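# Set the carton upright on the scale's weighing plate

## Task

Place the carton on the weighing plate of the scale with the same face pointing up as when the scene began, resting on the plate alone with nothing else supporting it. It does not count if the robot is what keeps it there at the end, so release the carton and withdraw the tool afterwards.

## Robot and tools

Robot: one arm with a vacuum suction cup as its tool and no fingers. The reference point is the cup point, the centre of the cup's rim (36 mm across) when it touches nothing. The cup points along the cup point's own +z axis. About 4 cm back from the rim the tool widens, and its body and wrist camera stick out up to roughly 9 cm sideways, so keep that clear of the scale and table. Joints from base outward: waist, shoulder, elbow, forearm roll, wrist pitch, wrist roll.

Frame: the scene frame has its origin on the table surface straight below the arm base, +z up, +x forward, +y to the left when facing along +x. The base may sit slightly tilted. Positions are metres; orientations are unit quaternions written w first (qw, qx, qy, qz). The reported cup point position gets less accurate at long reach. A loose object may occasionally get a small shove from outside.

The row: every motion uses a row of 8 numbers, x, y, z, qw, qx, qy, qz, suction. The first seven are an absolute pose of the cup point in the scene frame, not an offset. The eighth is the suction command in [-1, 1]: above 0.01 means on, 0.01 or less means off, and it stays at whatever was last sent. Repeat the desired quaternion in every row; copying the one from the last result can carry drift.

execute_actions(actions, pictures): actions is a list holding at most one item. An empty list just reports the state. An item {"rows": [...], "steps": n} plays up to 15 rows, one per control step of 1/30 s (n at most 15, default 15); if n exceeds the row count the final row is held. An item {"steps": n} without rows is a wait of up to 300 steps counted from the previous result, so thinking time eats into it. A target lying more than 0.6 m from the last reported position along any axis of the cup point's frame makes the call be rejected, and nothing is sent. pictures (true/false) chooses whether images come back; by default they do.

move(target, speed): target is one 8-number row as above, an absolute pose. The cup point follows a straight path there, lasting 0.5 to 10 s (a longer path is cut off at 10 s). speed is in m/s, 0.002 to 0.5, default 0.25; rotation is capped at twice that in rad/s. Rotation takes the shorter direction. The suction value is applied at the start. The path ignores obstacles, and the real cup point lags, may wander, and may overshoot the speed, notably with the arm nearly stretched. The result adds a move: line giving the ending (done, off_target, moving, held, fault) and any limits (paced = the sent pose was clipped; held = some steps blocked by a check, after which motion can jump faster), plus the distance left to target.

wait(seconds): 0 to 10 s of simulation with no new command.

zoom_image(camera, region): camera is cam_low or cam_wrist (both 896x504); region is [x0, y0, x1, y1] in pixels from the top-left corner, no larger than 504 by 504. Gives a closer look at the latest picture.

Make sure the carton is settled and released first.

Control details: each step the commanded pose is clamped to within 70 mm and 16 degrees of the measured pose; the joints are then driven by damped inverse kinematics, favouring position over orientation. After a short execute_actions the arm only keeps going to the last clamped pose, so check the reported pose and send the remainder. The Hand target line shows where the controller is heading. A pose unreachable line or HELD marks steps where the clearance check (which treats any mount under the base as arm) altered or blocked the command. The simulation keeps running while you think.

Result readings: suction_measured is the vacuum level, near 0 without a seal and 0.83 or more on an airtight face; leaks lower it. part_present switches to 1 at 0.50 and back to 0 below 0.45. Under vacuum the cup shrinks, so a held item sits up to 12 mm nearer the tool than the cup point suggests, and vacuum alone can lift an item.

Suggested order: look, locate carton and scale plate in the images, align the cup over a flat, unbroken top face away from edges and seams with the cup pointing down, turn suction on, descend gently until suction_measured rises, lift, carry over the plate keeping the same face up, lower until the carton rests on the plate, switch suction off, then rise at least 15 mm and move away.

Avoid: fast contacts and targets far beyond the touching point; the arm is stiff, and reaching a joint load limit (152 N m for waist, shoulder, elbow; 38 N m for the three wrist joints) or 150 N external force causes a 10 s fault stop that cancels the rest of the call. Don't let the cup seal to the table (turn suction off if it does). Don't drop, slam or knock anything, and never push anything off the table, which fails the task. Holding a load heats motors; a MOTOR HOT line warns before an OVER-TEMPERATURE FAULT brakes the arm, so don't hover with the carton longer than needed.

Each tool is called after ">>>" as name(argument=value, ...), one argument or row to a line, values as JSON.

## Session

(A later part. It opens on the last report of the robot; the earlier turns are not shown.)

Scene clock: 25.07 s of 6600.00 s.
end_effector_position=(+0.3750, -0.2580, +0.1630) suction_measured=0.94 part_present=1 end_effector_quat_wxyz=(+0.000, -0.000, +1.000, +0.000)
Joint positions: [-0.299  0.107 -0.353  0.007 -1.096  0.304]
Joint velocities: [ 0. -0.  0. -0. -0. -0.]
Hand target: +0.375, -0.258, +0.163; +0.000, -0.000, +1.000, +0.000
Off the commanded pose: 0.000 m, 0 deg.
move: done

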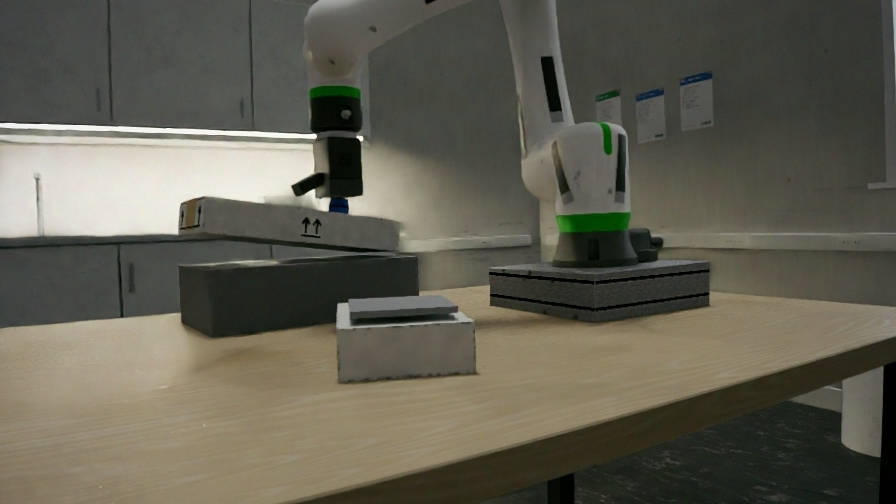

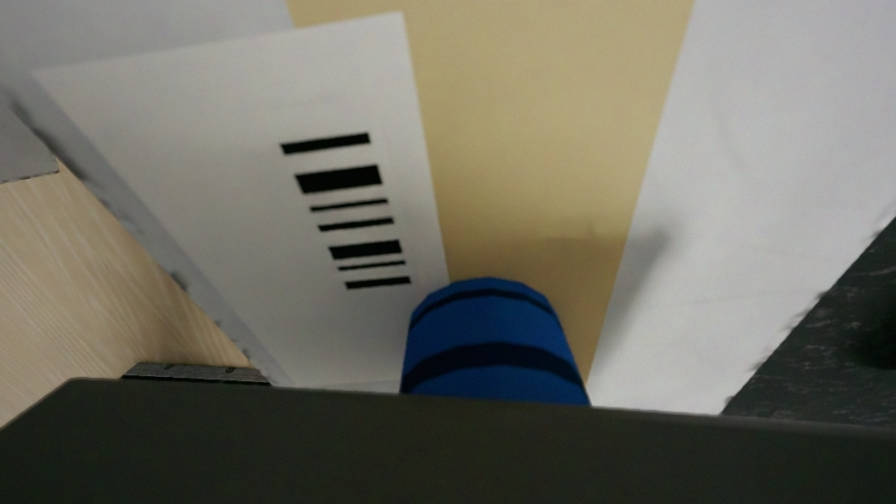

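>>> move(
  target=[0.375,-0.258,0.145,0,0,1,0,1],
  speed=0.015,
)

>>> move(
  target=[0.375,-0.258,0.17,0,0,1,0,0],
  speed=0.03,
)

>>> move(
  target=[0.343,-0.267,0.17,0,0,1,0,0],
)

>>> move(
  target=[0.343,-0.267,0.153,0,0,1,0,1],
  speed=0.02,
)

>>> move(
  target=[0.343,-0.267,0.17,0,0,1,0,1],
  speed=0.01,
)

Scene clock: 29.47 s of 6600.00 s.
end_effector_position=(+0.3750, -0.2580, +0.1450) suction_measured=0.94 part_present=1 end_effector_quat_wxyz=(-0.000, +0.000, +1.000, -0.000)
Joint positions: [-0.299  0.13  -0.375  0.008 -1.051  0.303]
Joint velocities: [-0.     0.    -0.001 -0.     0.    -0.   ]
Hand target: +0.375, -0.258, +0.145; -0.000, +0.000, +1.000, -0.000
Off the commanded pose: 0.000 m, 0 deg.
move: done

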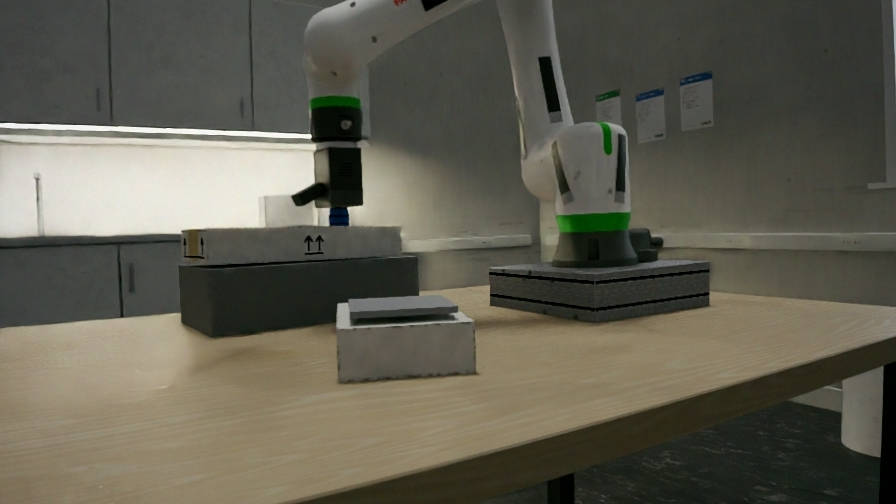

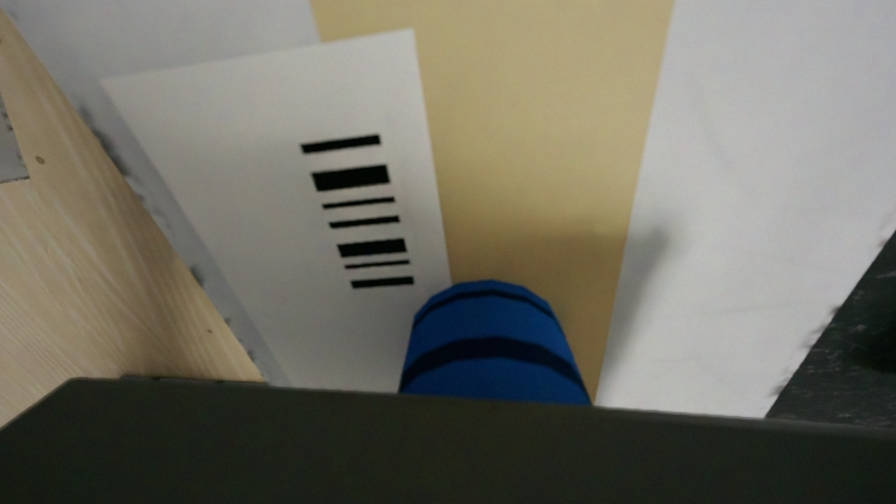

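Scene clock: 30.53 s of 6600.00 s.
end_effector_position=(+0.3750, -0.2580, +0.1700) suction_measured=0.00 part_present=0 end_effector_quat_wxyz=(+0.000, -0.000, +1.000, +0.000)
Joint positions: [-0.299  0.099 -0.344  0.007 -1.113  0.304]
Joint velocities: [ 0.     0.001 -0.     0.     0.001 -0.   ]
Hand target: +0.375, -0.258, +0.170; +0.000, -0.000, +1.000, +0.000
Off the commanded pose: 0.000 m, 0 deg.
move: done

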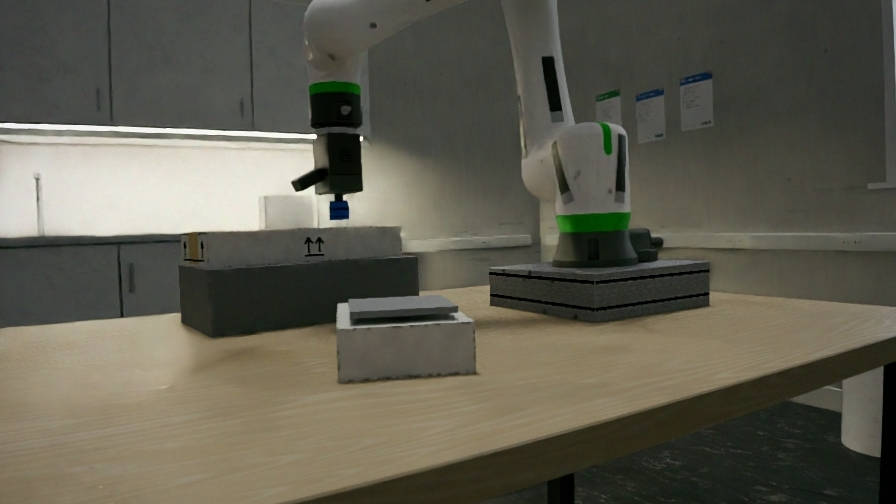

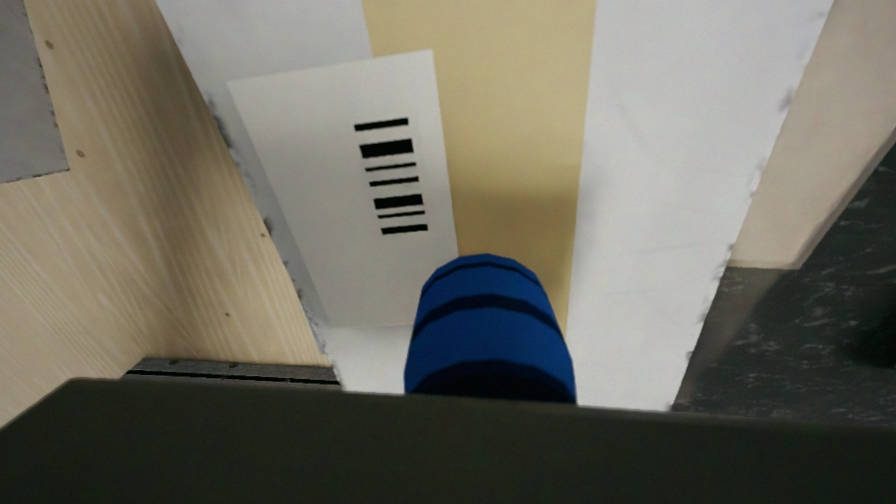

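Scene clock: 31.23 s of 6600.00 s.
end_effector_position=(+0.3430, -0.2670, +0.1699) suction_measured=0.00 part_present=0 end_effector_quat_wxyz=(+0.000, -0.000, +1.000, -0.000)
Joint positions: [-0.343  0.049 -0.399  0.007 -1.108  0.349]
Joint velocities: [-0.001 -0.001  0.001 -0.     0.001 -0.   ]
Hand target: +0.343, -0.267, +0.170; +0.000, +0.000, +1.000, -0.000
Off the commanded pose: 0.000 m, 0 deg.
move: done

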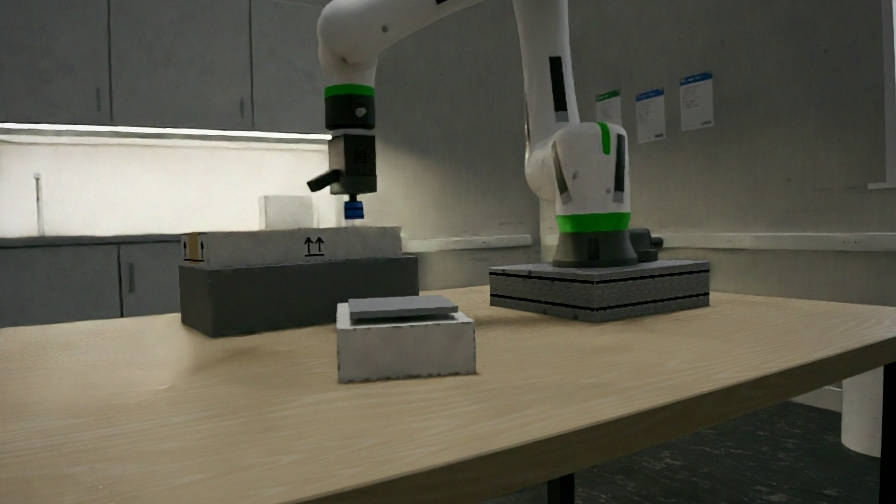

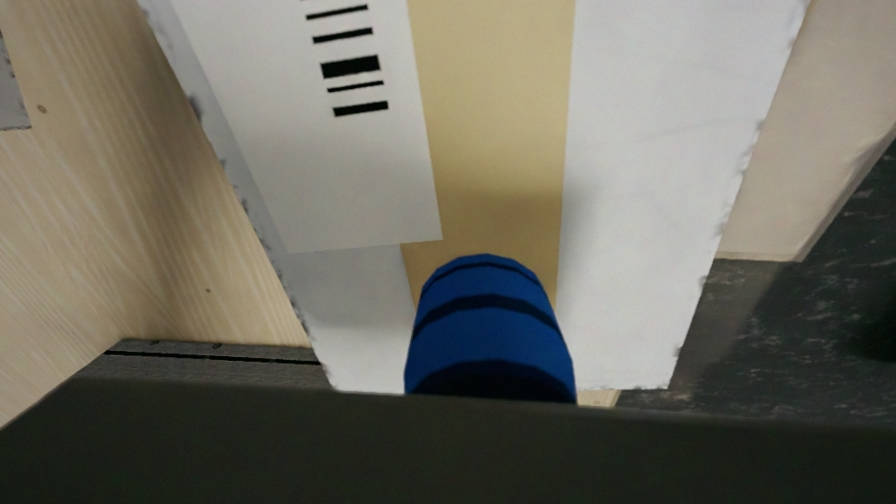

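Scene clock: 32.30 s of 6600.00 s.
end_effector_position=(+0.3430, -0.2670, +0.1529) suction_measured=0.89 part_present=1 end_effector_quat_wxyz=(-0.000, +0.000, +1.000, +0.000)
Joint positions: [-0.344  0.07  -0.421  0.007 -1.065  0.349]
Joint velocities: [-0.    -0.     0.    -0.    -0.001 -0.   ]
Hand target: +0.343, -0.267, +0.153; -0.000, +0.000, +1.000, -0.000
Off the commanded pose: 0.000 m, 0 deg.
move: done

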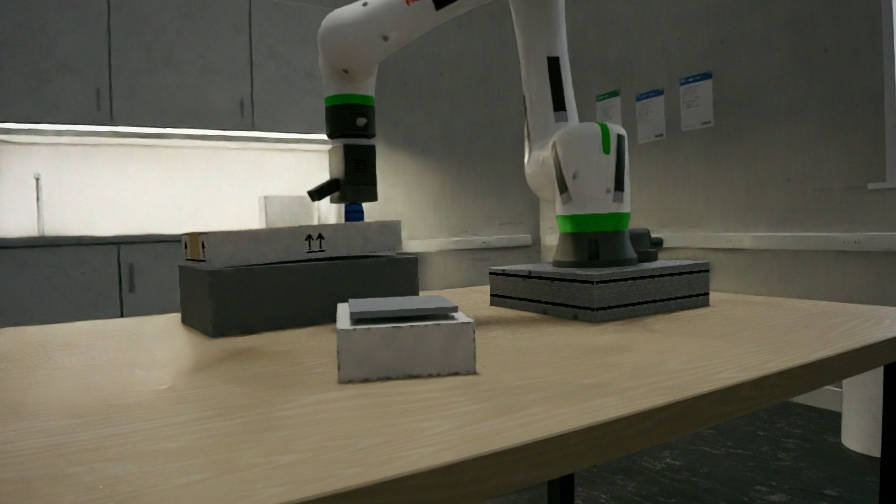

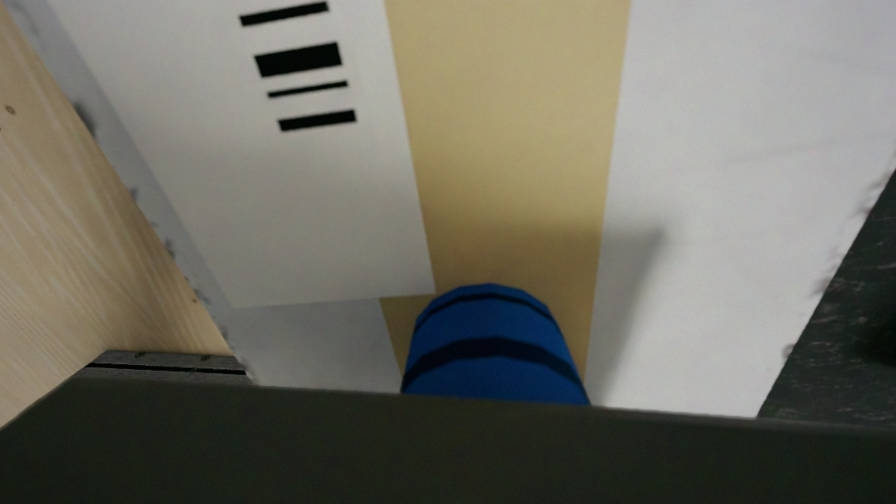

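Scene clock: 34.23 s of 6600.00 s.
end_effector_position=(+0.3430, -0.2670, +0.1700) suction_measured=0.94 part_present=1 end_effector_quat_wxyz=(+0.000, -0.000, +1.000, +0.000)
Joint positions: [-0.344  0.049 -0.399  0.007 -1.108  0.349]
Joint velocities: [-0.    -0.002  0.001  0.    -0.001  0.   ]
Hand target: +0.343, -0.267, +0.170; +0.000, -0.000, +1.000, +0.000
Off the commanded pose: 0.000 m, 0 deg.
move: done

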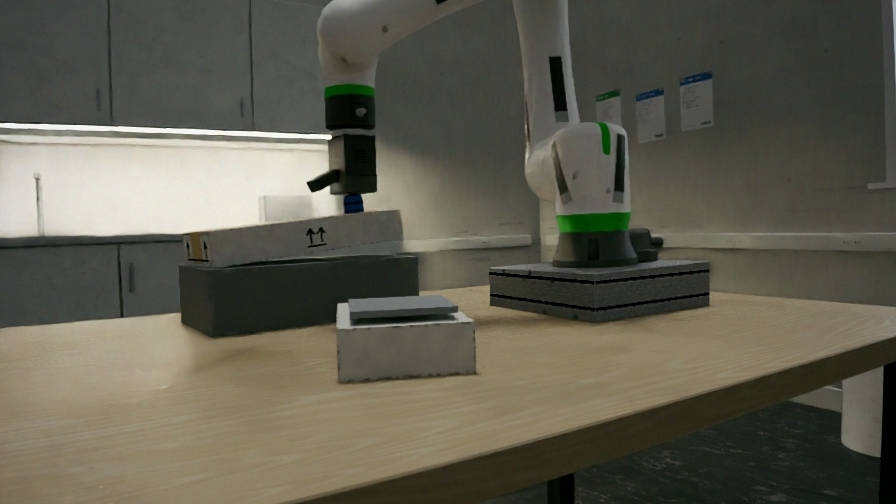

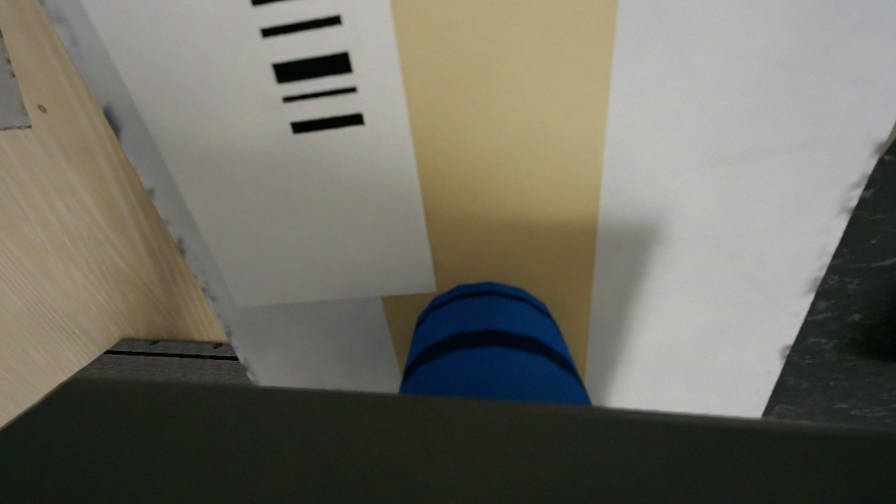

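One more regrip in between.

>>> move(
  target=[0.343,-0.267,0.144,0,0,1,0,1],
  speed=0.02,
)

>>> move(
  target=[0.343,-0.267,0.165,0,0,1,0,0],
  speed=0.03,
)

>>> move(
  target=[0.36,-0.262,0.165,0,0,1,0,0],
)

>>> move(
  target=[0.36,-0.262,0.153,0,0,1,0,1],
  speed=0.02,
)

>>> move(
  target=[0.36,-0.262,0.185,0,0,1,0,1],
  speed=0.015,
)

Scene clock: 39.33 s of 6600.00 s.
end_effector_position=(+0.3430, -0.2671, +0.1440) suction_measured=0.94 part_present=1 end_effector_quat_wxyz=(-0.000, +0.000, +1.000, -0.000)
Joint positions: [-0.344  0.082 -0.432  0.007 -1.042  0.349]
Joint velocities: [-0.    -0.    -0.001  0.    -0.001  0.   ]
Hand target: +0.343, -0.267, +0.144; -0.000, +0.000, +1.000, -0.000
Off the commanded pose: 0.000 m, 0 deg.
After step 90, 0.57 s passed at rest.
move: done

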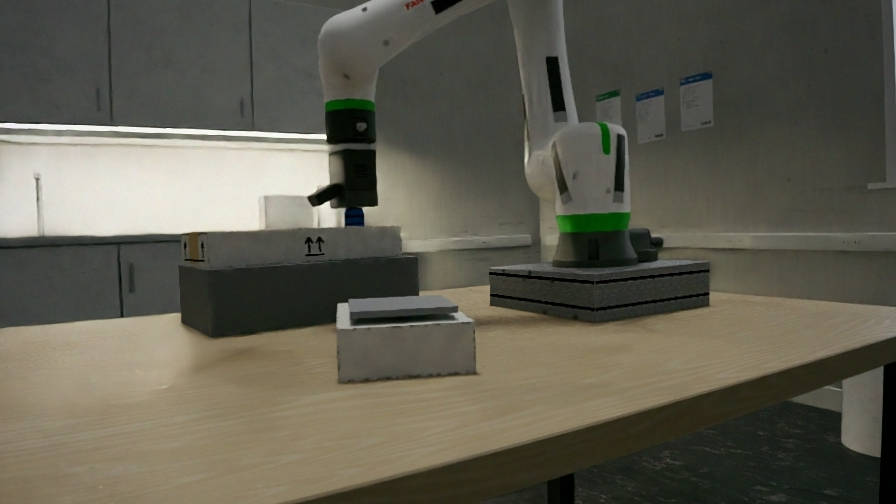

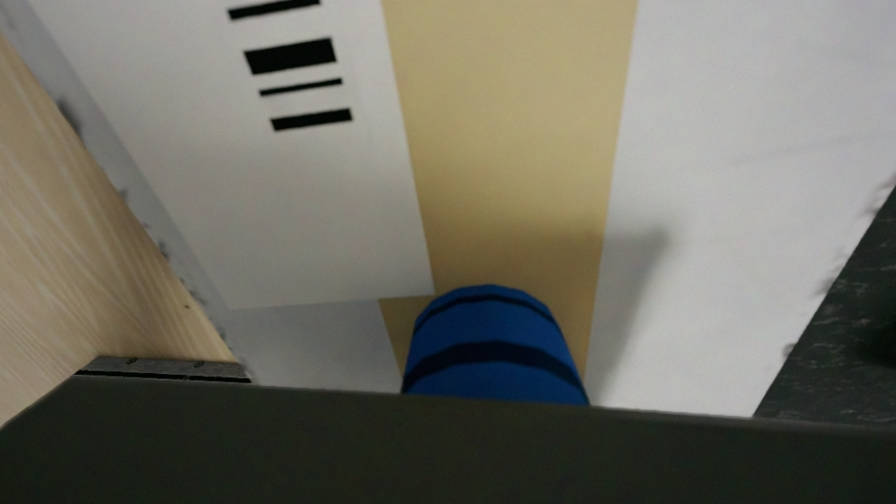

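Scene clock: 40.27 s of 6600.00 s.
end_effector_position=(+0.3430, -0.2670, +0.1650) suction_measured=0.00 part_present=0 end_effector_quat_wxyz=(+0.000, -0.000, +1.000, +0.000)
Joint positions: [-0.344  0.055 -0.406  0.007 -1.095  0.349]
Joint velocities: [-0.     0.     0.     0.    -0.001  0.   ]
Hand target: +0.343, -0.267, +0.165; +0.000, -0.000, +1.000, +0.000
Off the commanded pose: 0.000 m, 0 deg.
move: done

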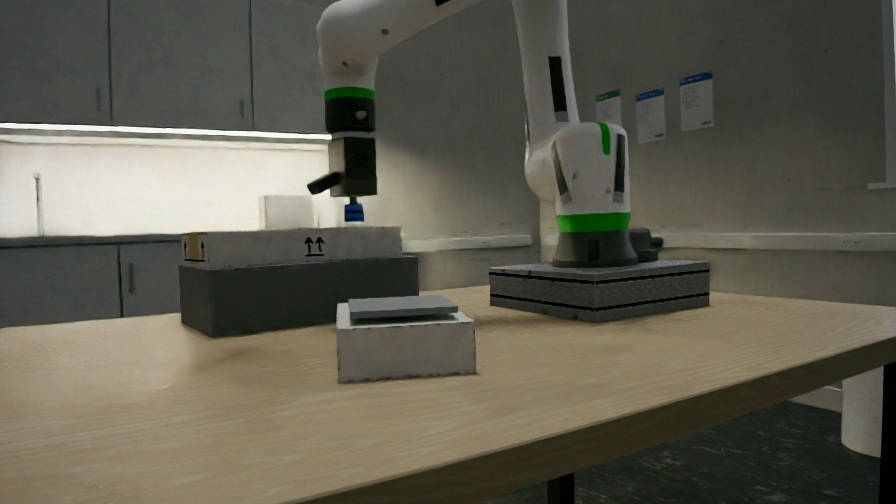

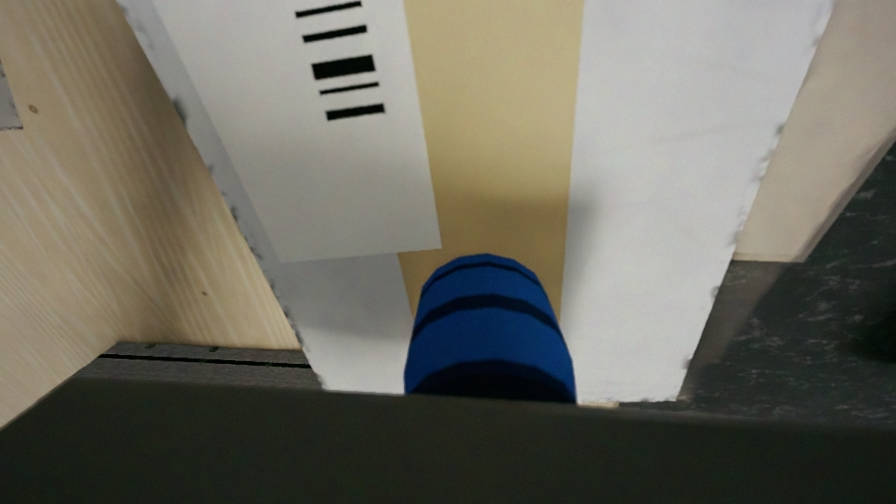

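Scene clock: 40.97 s of 6600.00 s.
end_effector_position=(+0.3600, -0.2620, +0.1650) suction_measured=0.00 part_present=0 end_effector_quat_wxyz=(-0.000, +0.000, +1.000, +0.000)
Joint positions: [-0.319  0.081 -0.377  0.007 -1.098  0.324]
Joint velocities: [ 0.     0.     0.001 -0.     0.002 -0.   ]
Hand target: +0.360, -0.262, +0.165; -0.000, -0.000, +1.000, +0.000
Off the commanded pose: 0.000 m, 0 deg.
move: done

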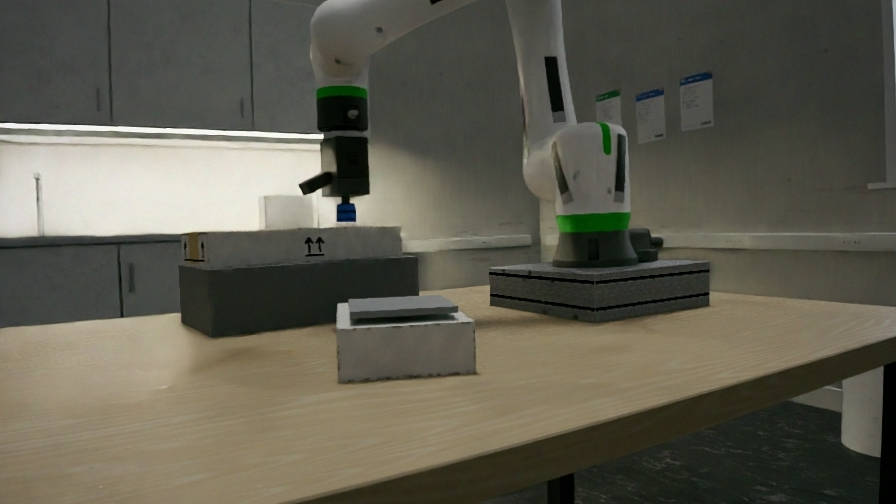

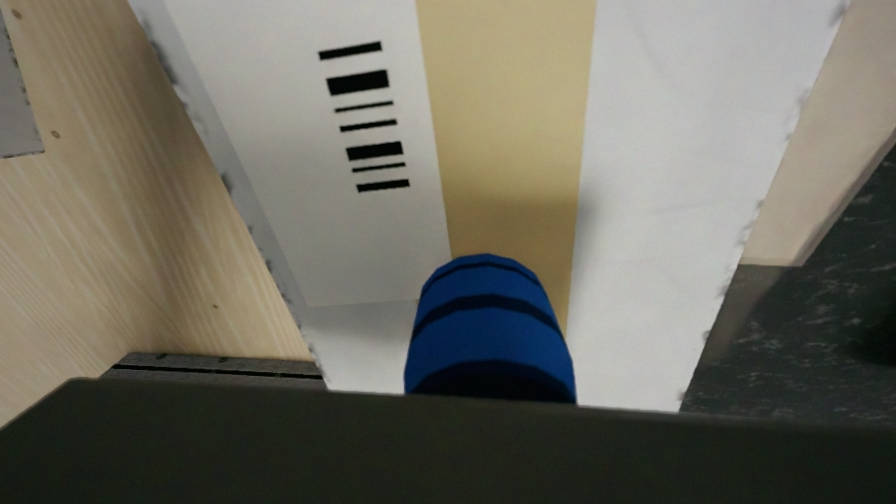

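Scene clock: 41.80 s of 6600.00 s.
end_effector_position=(+0.3600, -0.2620, +0.1529) suction_measured=0.89 part_present=1 end_effector_quat_wxyz=(-0.000, -0.000, +1.000, +0.000)
Joint positions: [-0.319  0.096 -0.393  0.007 -1.068  0.323]
Joint velocities: [ 0.     0.    -0.     0.     0.001 -0.   ]
Hand target: +0.360, -0.262, +0.153; -0.000, +0.000, +1.000, -0.000
Off the commanded pose: 0.000 m, 0 deg.
move: done

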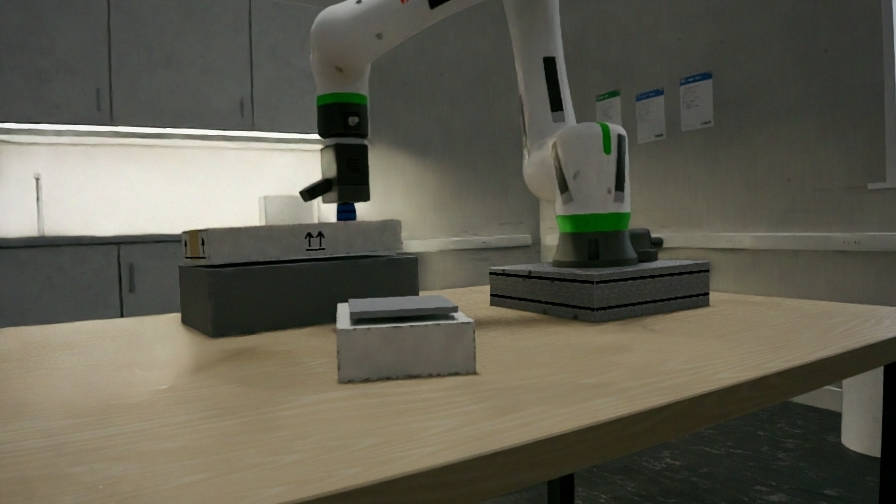

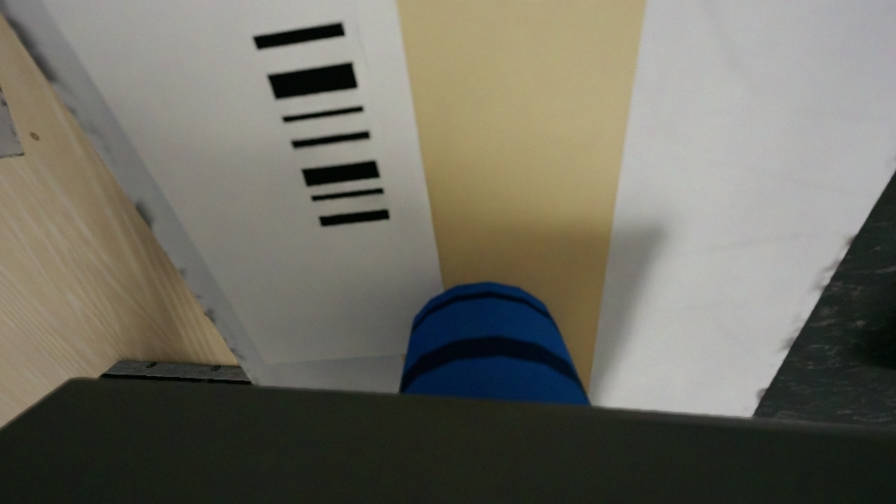

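Scene clock: 44.17 s of 6600.00 s.
end_effector_position=(+0.3599, -0.2619, +0.1850) suction_measured=0.94 part_present=1 end_effector_quat_wxyz=(+0.000, -0.000, +1.000, +0.000)
Joint positions: [-0.318  0.058 -0.351  0.007 -1.147  0.324]
Joint velocities: [ 0.     0.     0.001 -0.     0.     0.   ]
Hand target: +0.360, -0.262, +0.185; +0.000, -0.000, +1.000, +0.000
Off the commanded pose: 0.000 m, 0 deg.
move: done

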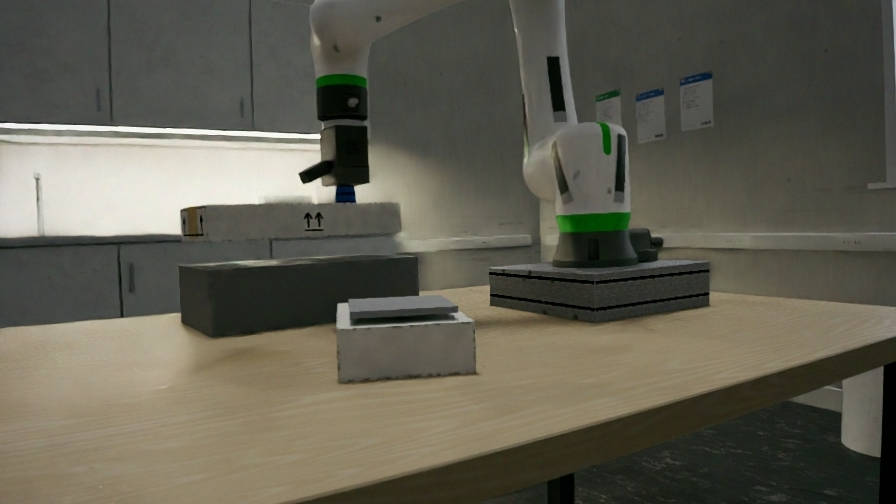

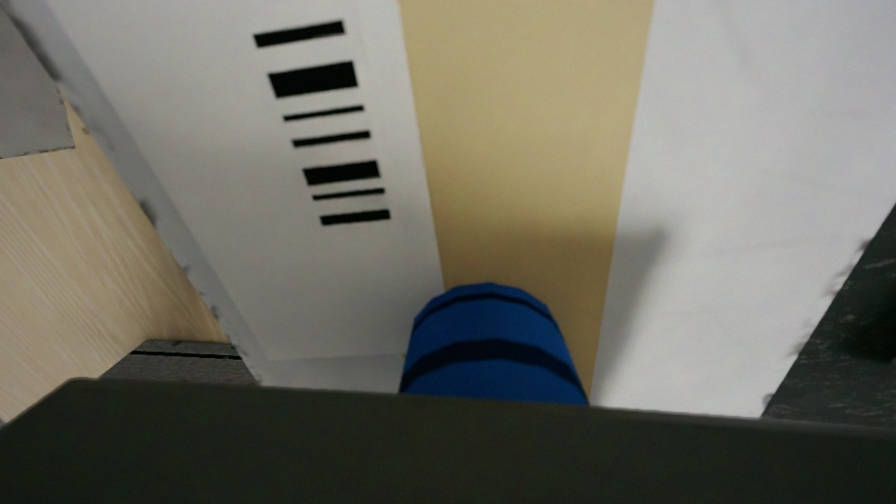

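>>> move(
  target=[0.472,0.185,0.16,0,0,1,0,1],
  speed=0.1,
)

>>> move(
  target=[0.472,0.185,0.12,0,0,1,0,1],
  speed=0.025,
)

Scene clock: 50.13 s of 6600.00 s.
end_effector_position=(+0.4717, +0.1844, +0.1602) suction_measured=0.94 part_present=1 end_effector_quat_wxyz=(-0.001, +0.000, +1.000, +0.001)
Joint positions: [ 0.652  0.246 -0.208  0.015 -1.115 -0.65 ]
Joint velocities: [-0.    -0.001  0.001  0.001 -0.002 -0.   ]
Hand target: +0.472, +0.184, +0.160; -0.001, +0.000, +1.000, +0.001
Off the commanded pose: 0.001 m, 0 deg.
move: done

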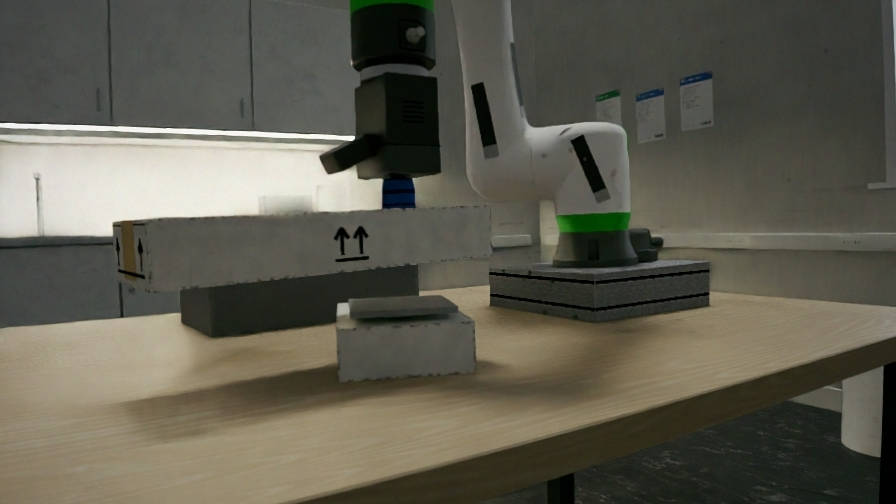

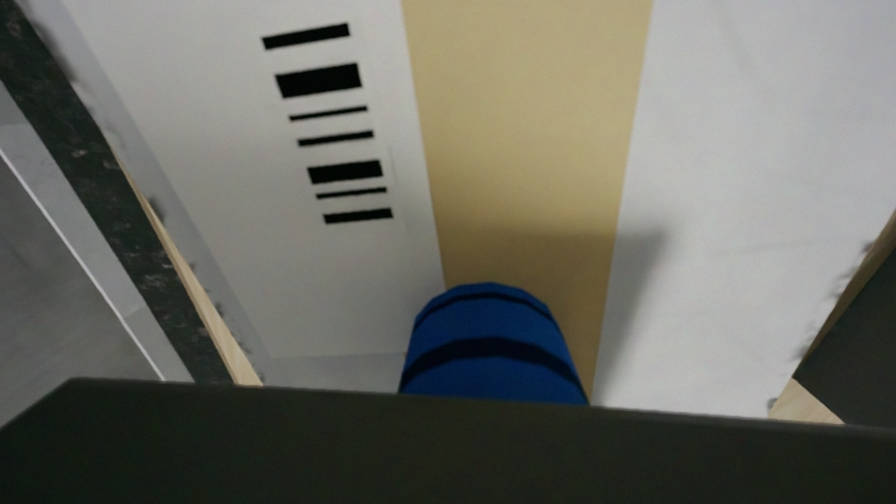

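Scene clock: 51.97 s of 6600.00 s.
end_effector_position=(+0.4721, +0.1850, +0.1200) suction_measured=0.94 part_present=1 end_effector_quat_wxyz=(+0.000, +0.000, +1.000, -0.000)
Joint positions: [ 0.652  0.294 -0.253  0.019 -1.021 -0.654]
Joint velocities: [-0. -0.  0. -0.  0.  0.]
Hand target: +0.472, +0.185, +0.120; +0.000, +0.000, +1.000, -0.000
Off the commanded pose: 0.000 m, 0 deg.
move: done

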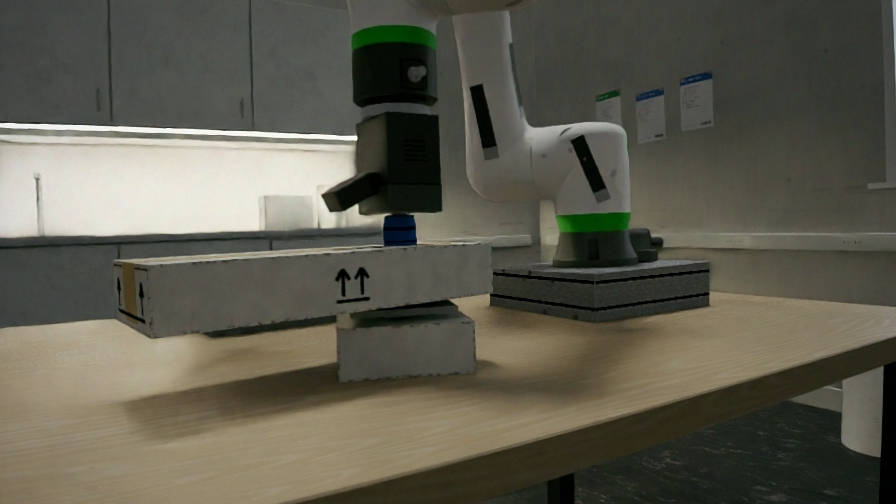

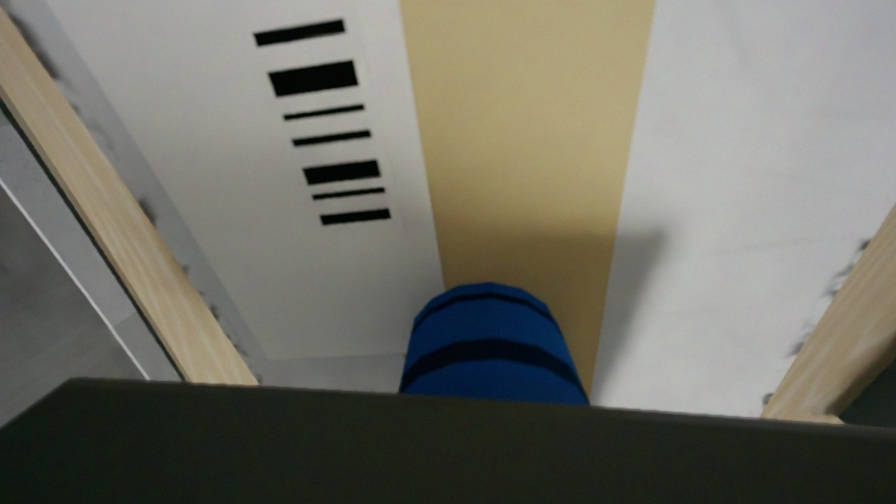

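>>> move(
  target=[0.472,0.185,0.111,0,0,1,0,1],
  speed=0.01,
)

>>> move(
  target=[0.472,0.185,0.2,0,0,1,0,0],
  speed=0.05,
)

Scene clock: 54.20 s of 6600.00 s.
end_effector_position=(+0.4722, +0.1851, +0.1113) suction_measured=0.94 part_present=1 end_effector_quat_wxyz=(+0.000, -0.000, +1.000, +0.000)
Joint positions: [ 0.652  0.306 -0.261  0.019 -1.    -0.654]
Joint velocities: [ 0.     0.001 -0.001 -0.     0.001  0.001]
Hand target: +0.472, +0.185, +0.111; +0.000, +0.000, +1.000, -0.000
Off the commanded pose: 0.000 m, 0 deg.
move: done

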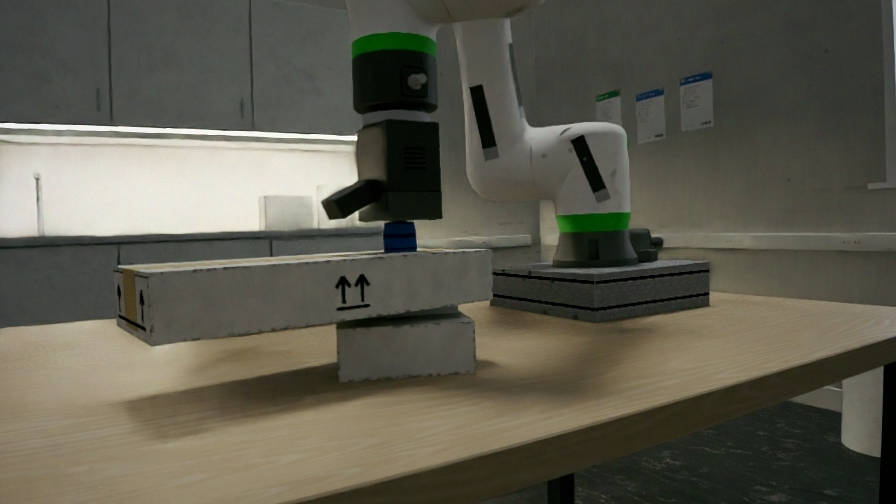

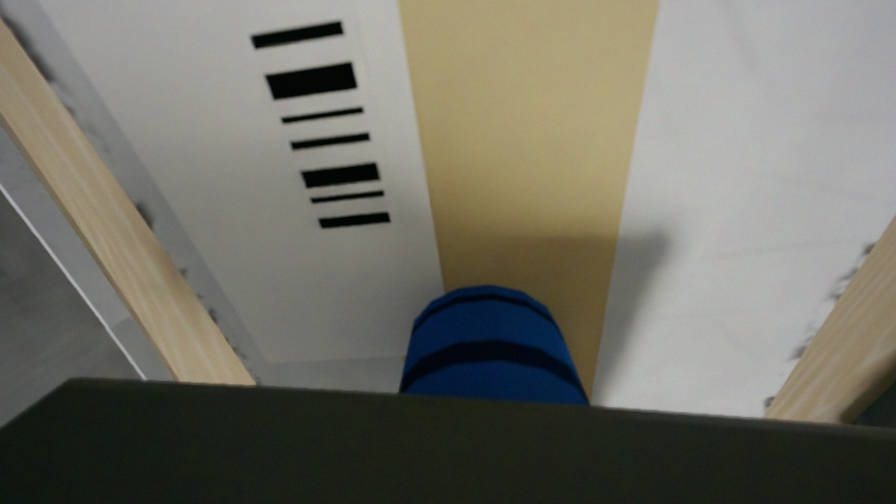

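Scene clock: 56.23 s of 6600.00 s.
end_effector_position=(+0.4718, +0.1849, +0.2000) suction_measured=0.00 part_present=0 end_effector_quat_wxyz=(-0.000, -0.000, +1.000, +0.000)
Joint positions: [ 0.655  0.206 -0.157  0.017 -1.205 -0.652]
Joint velocities: [-0.    -0.     0.001  0.    -0.001  0.   ]
Hand target: +0.472, +0.185, +0.200; -0.000, -0.000, +1.000, +0.000
Off the commanded pose: 0.000 m, 0 deg.
move: done

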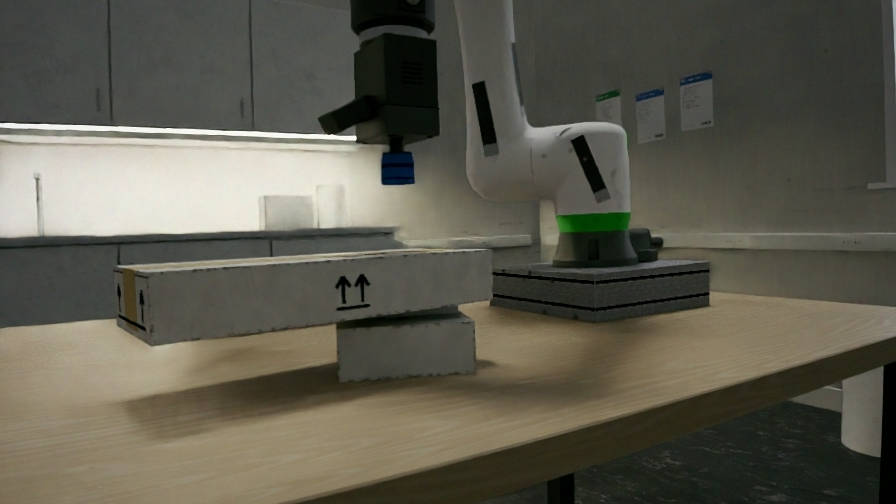

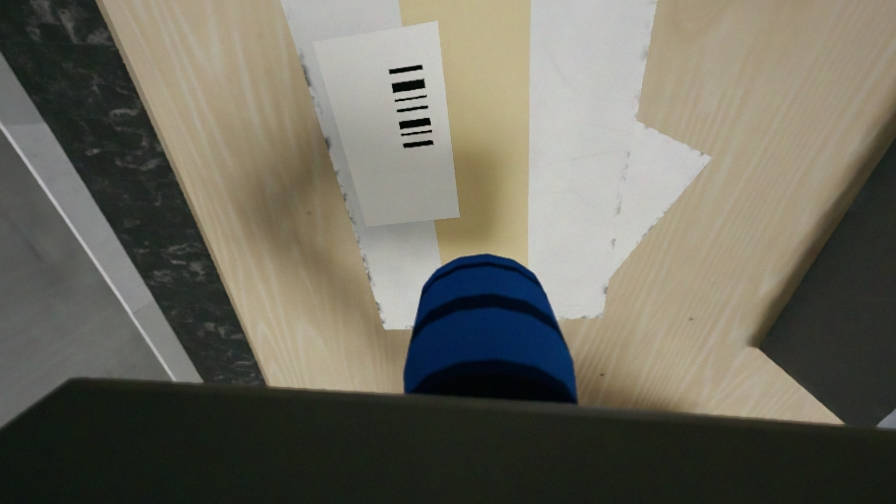

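>>> finished_scene(
  scene=1,
)

The scene is finished: the task was done.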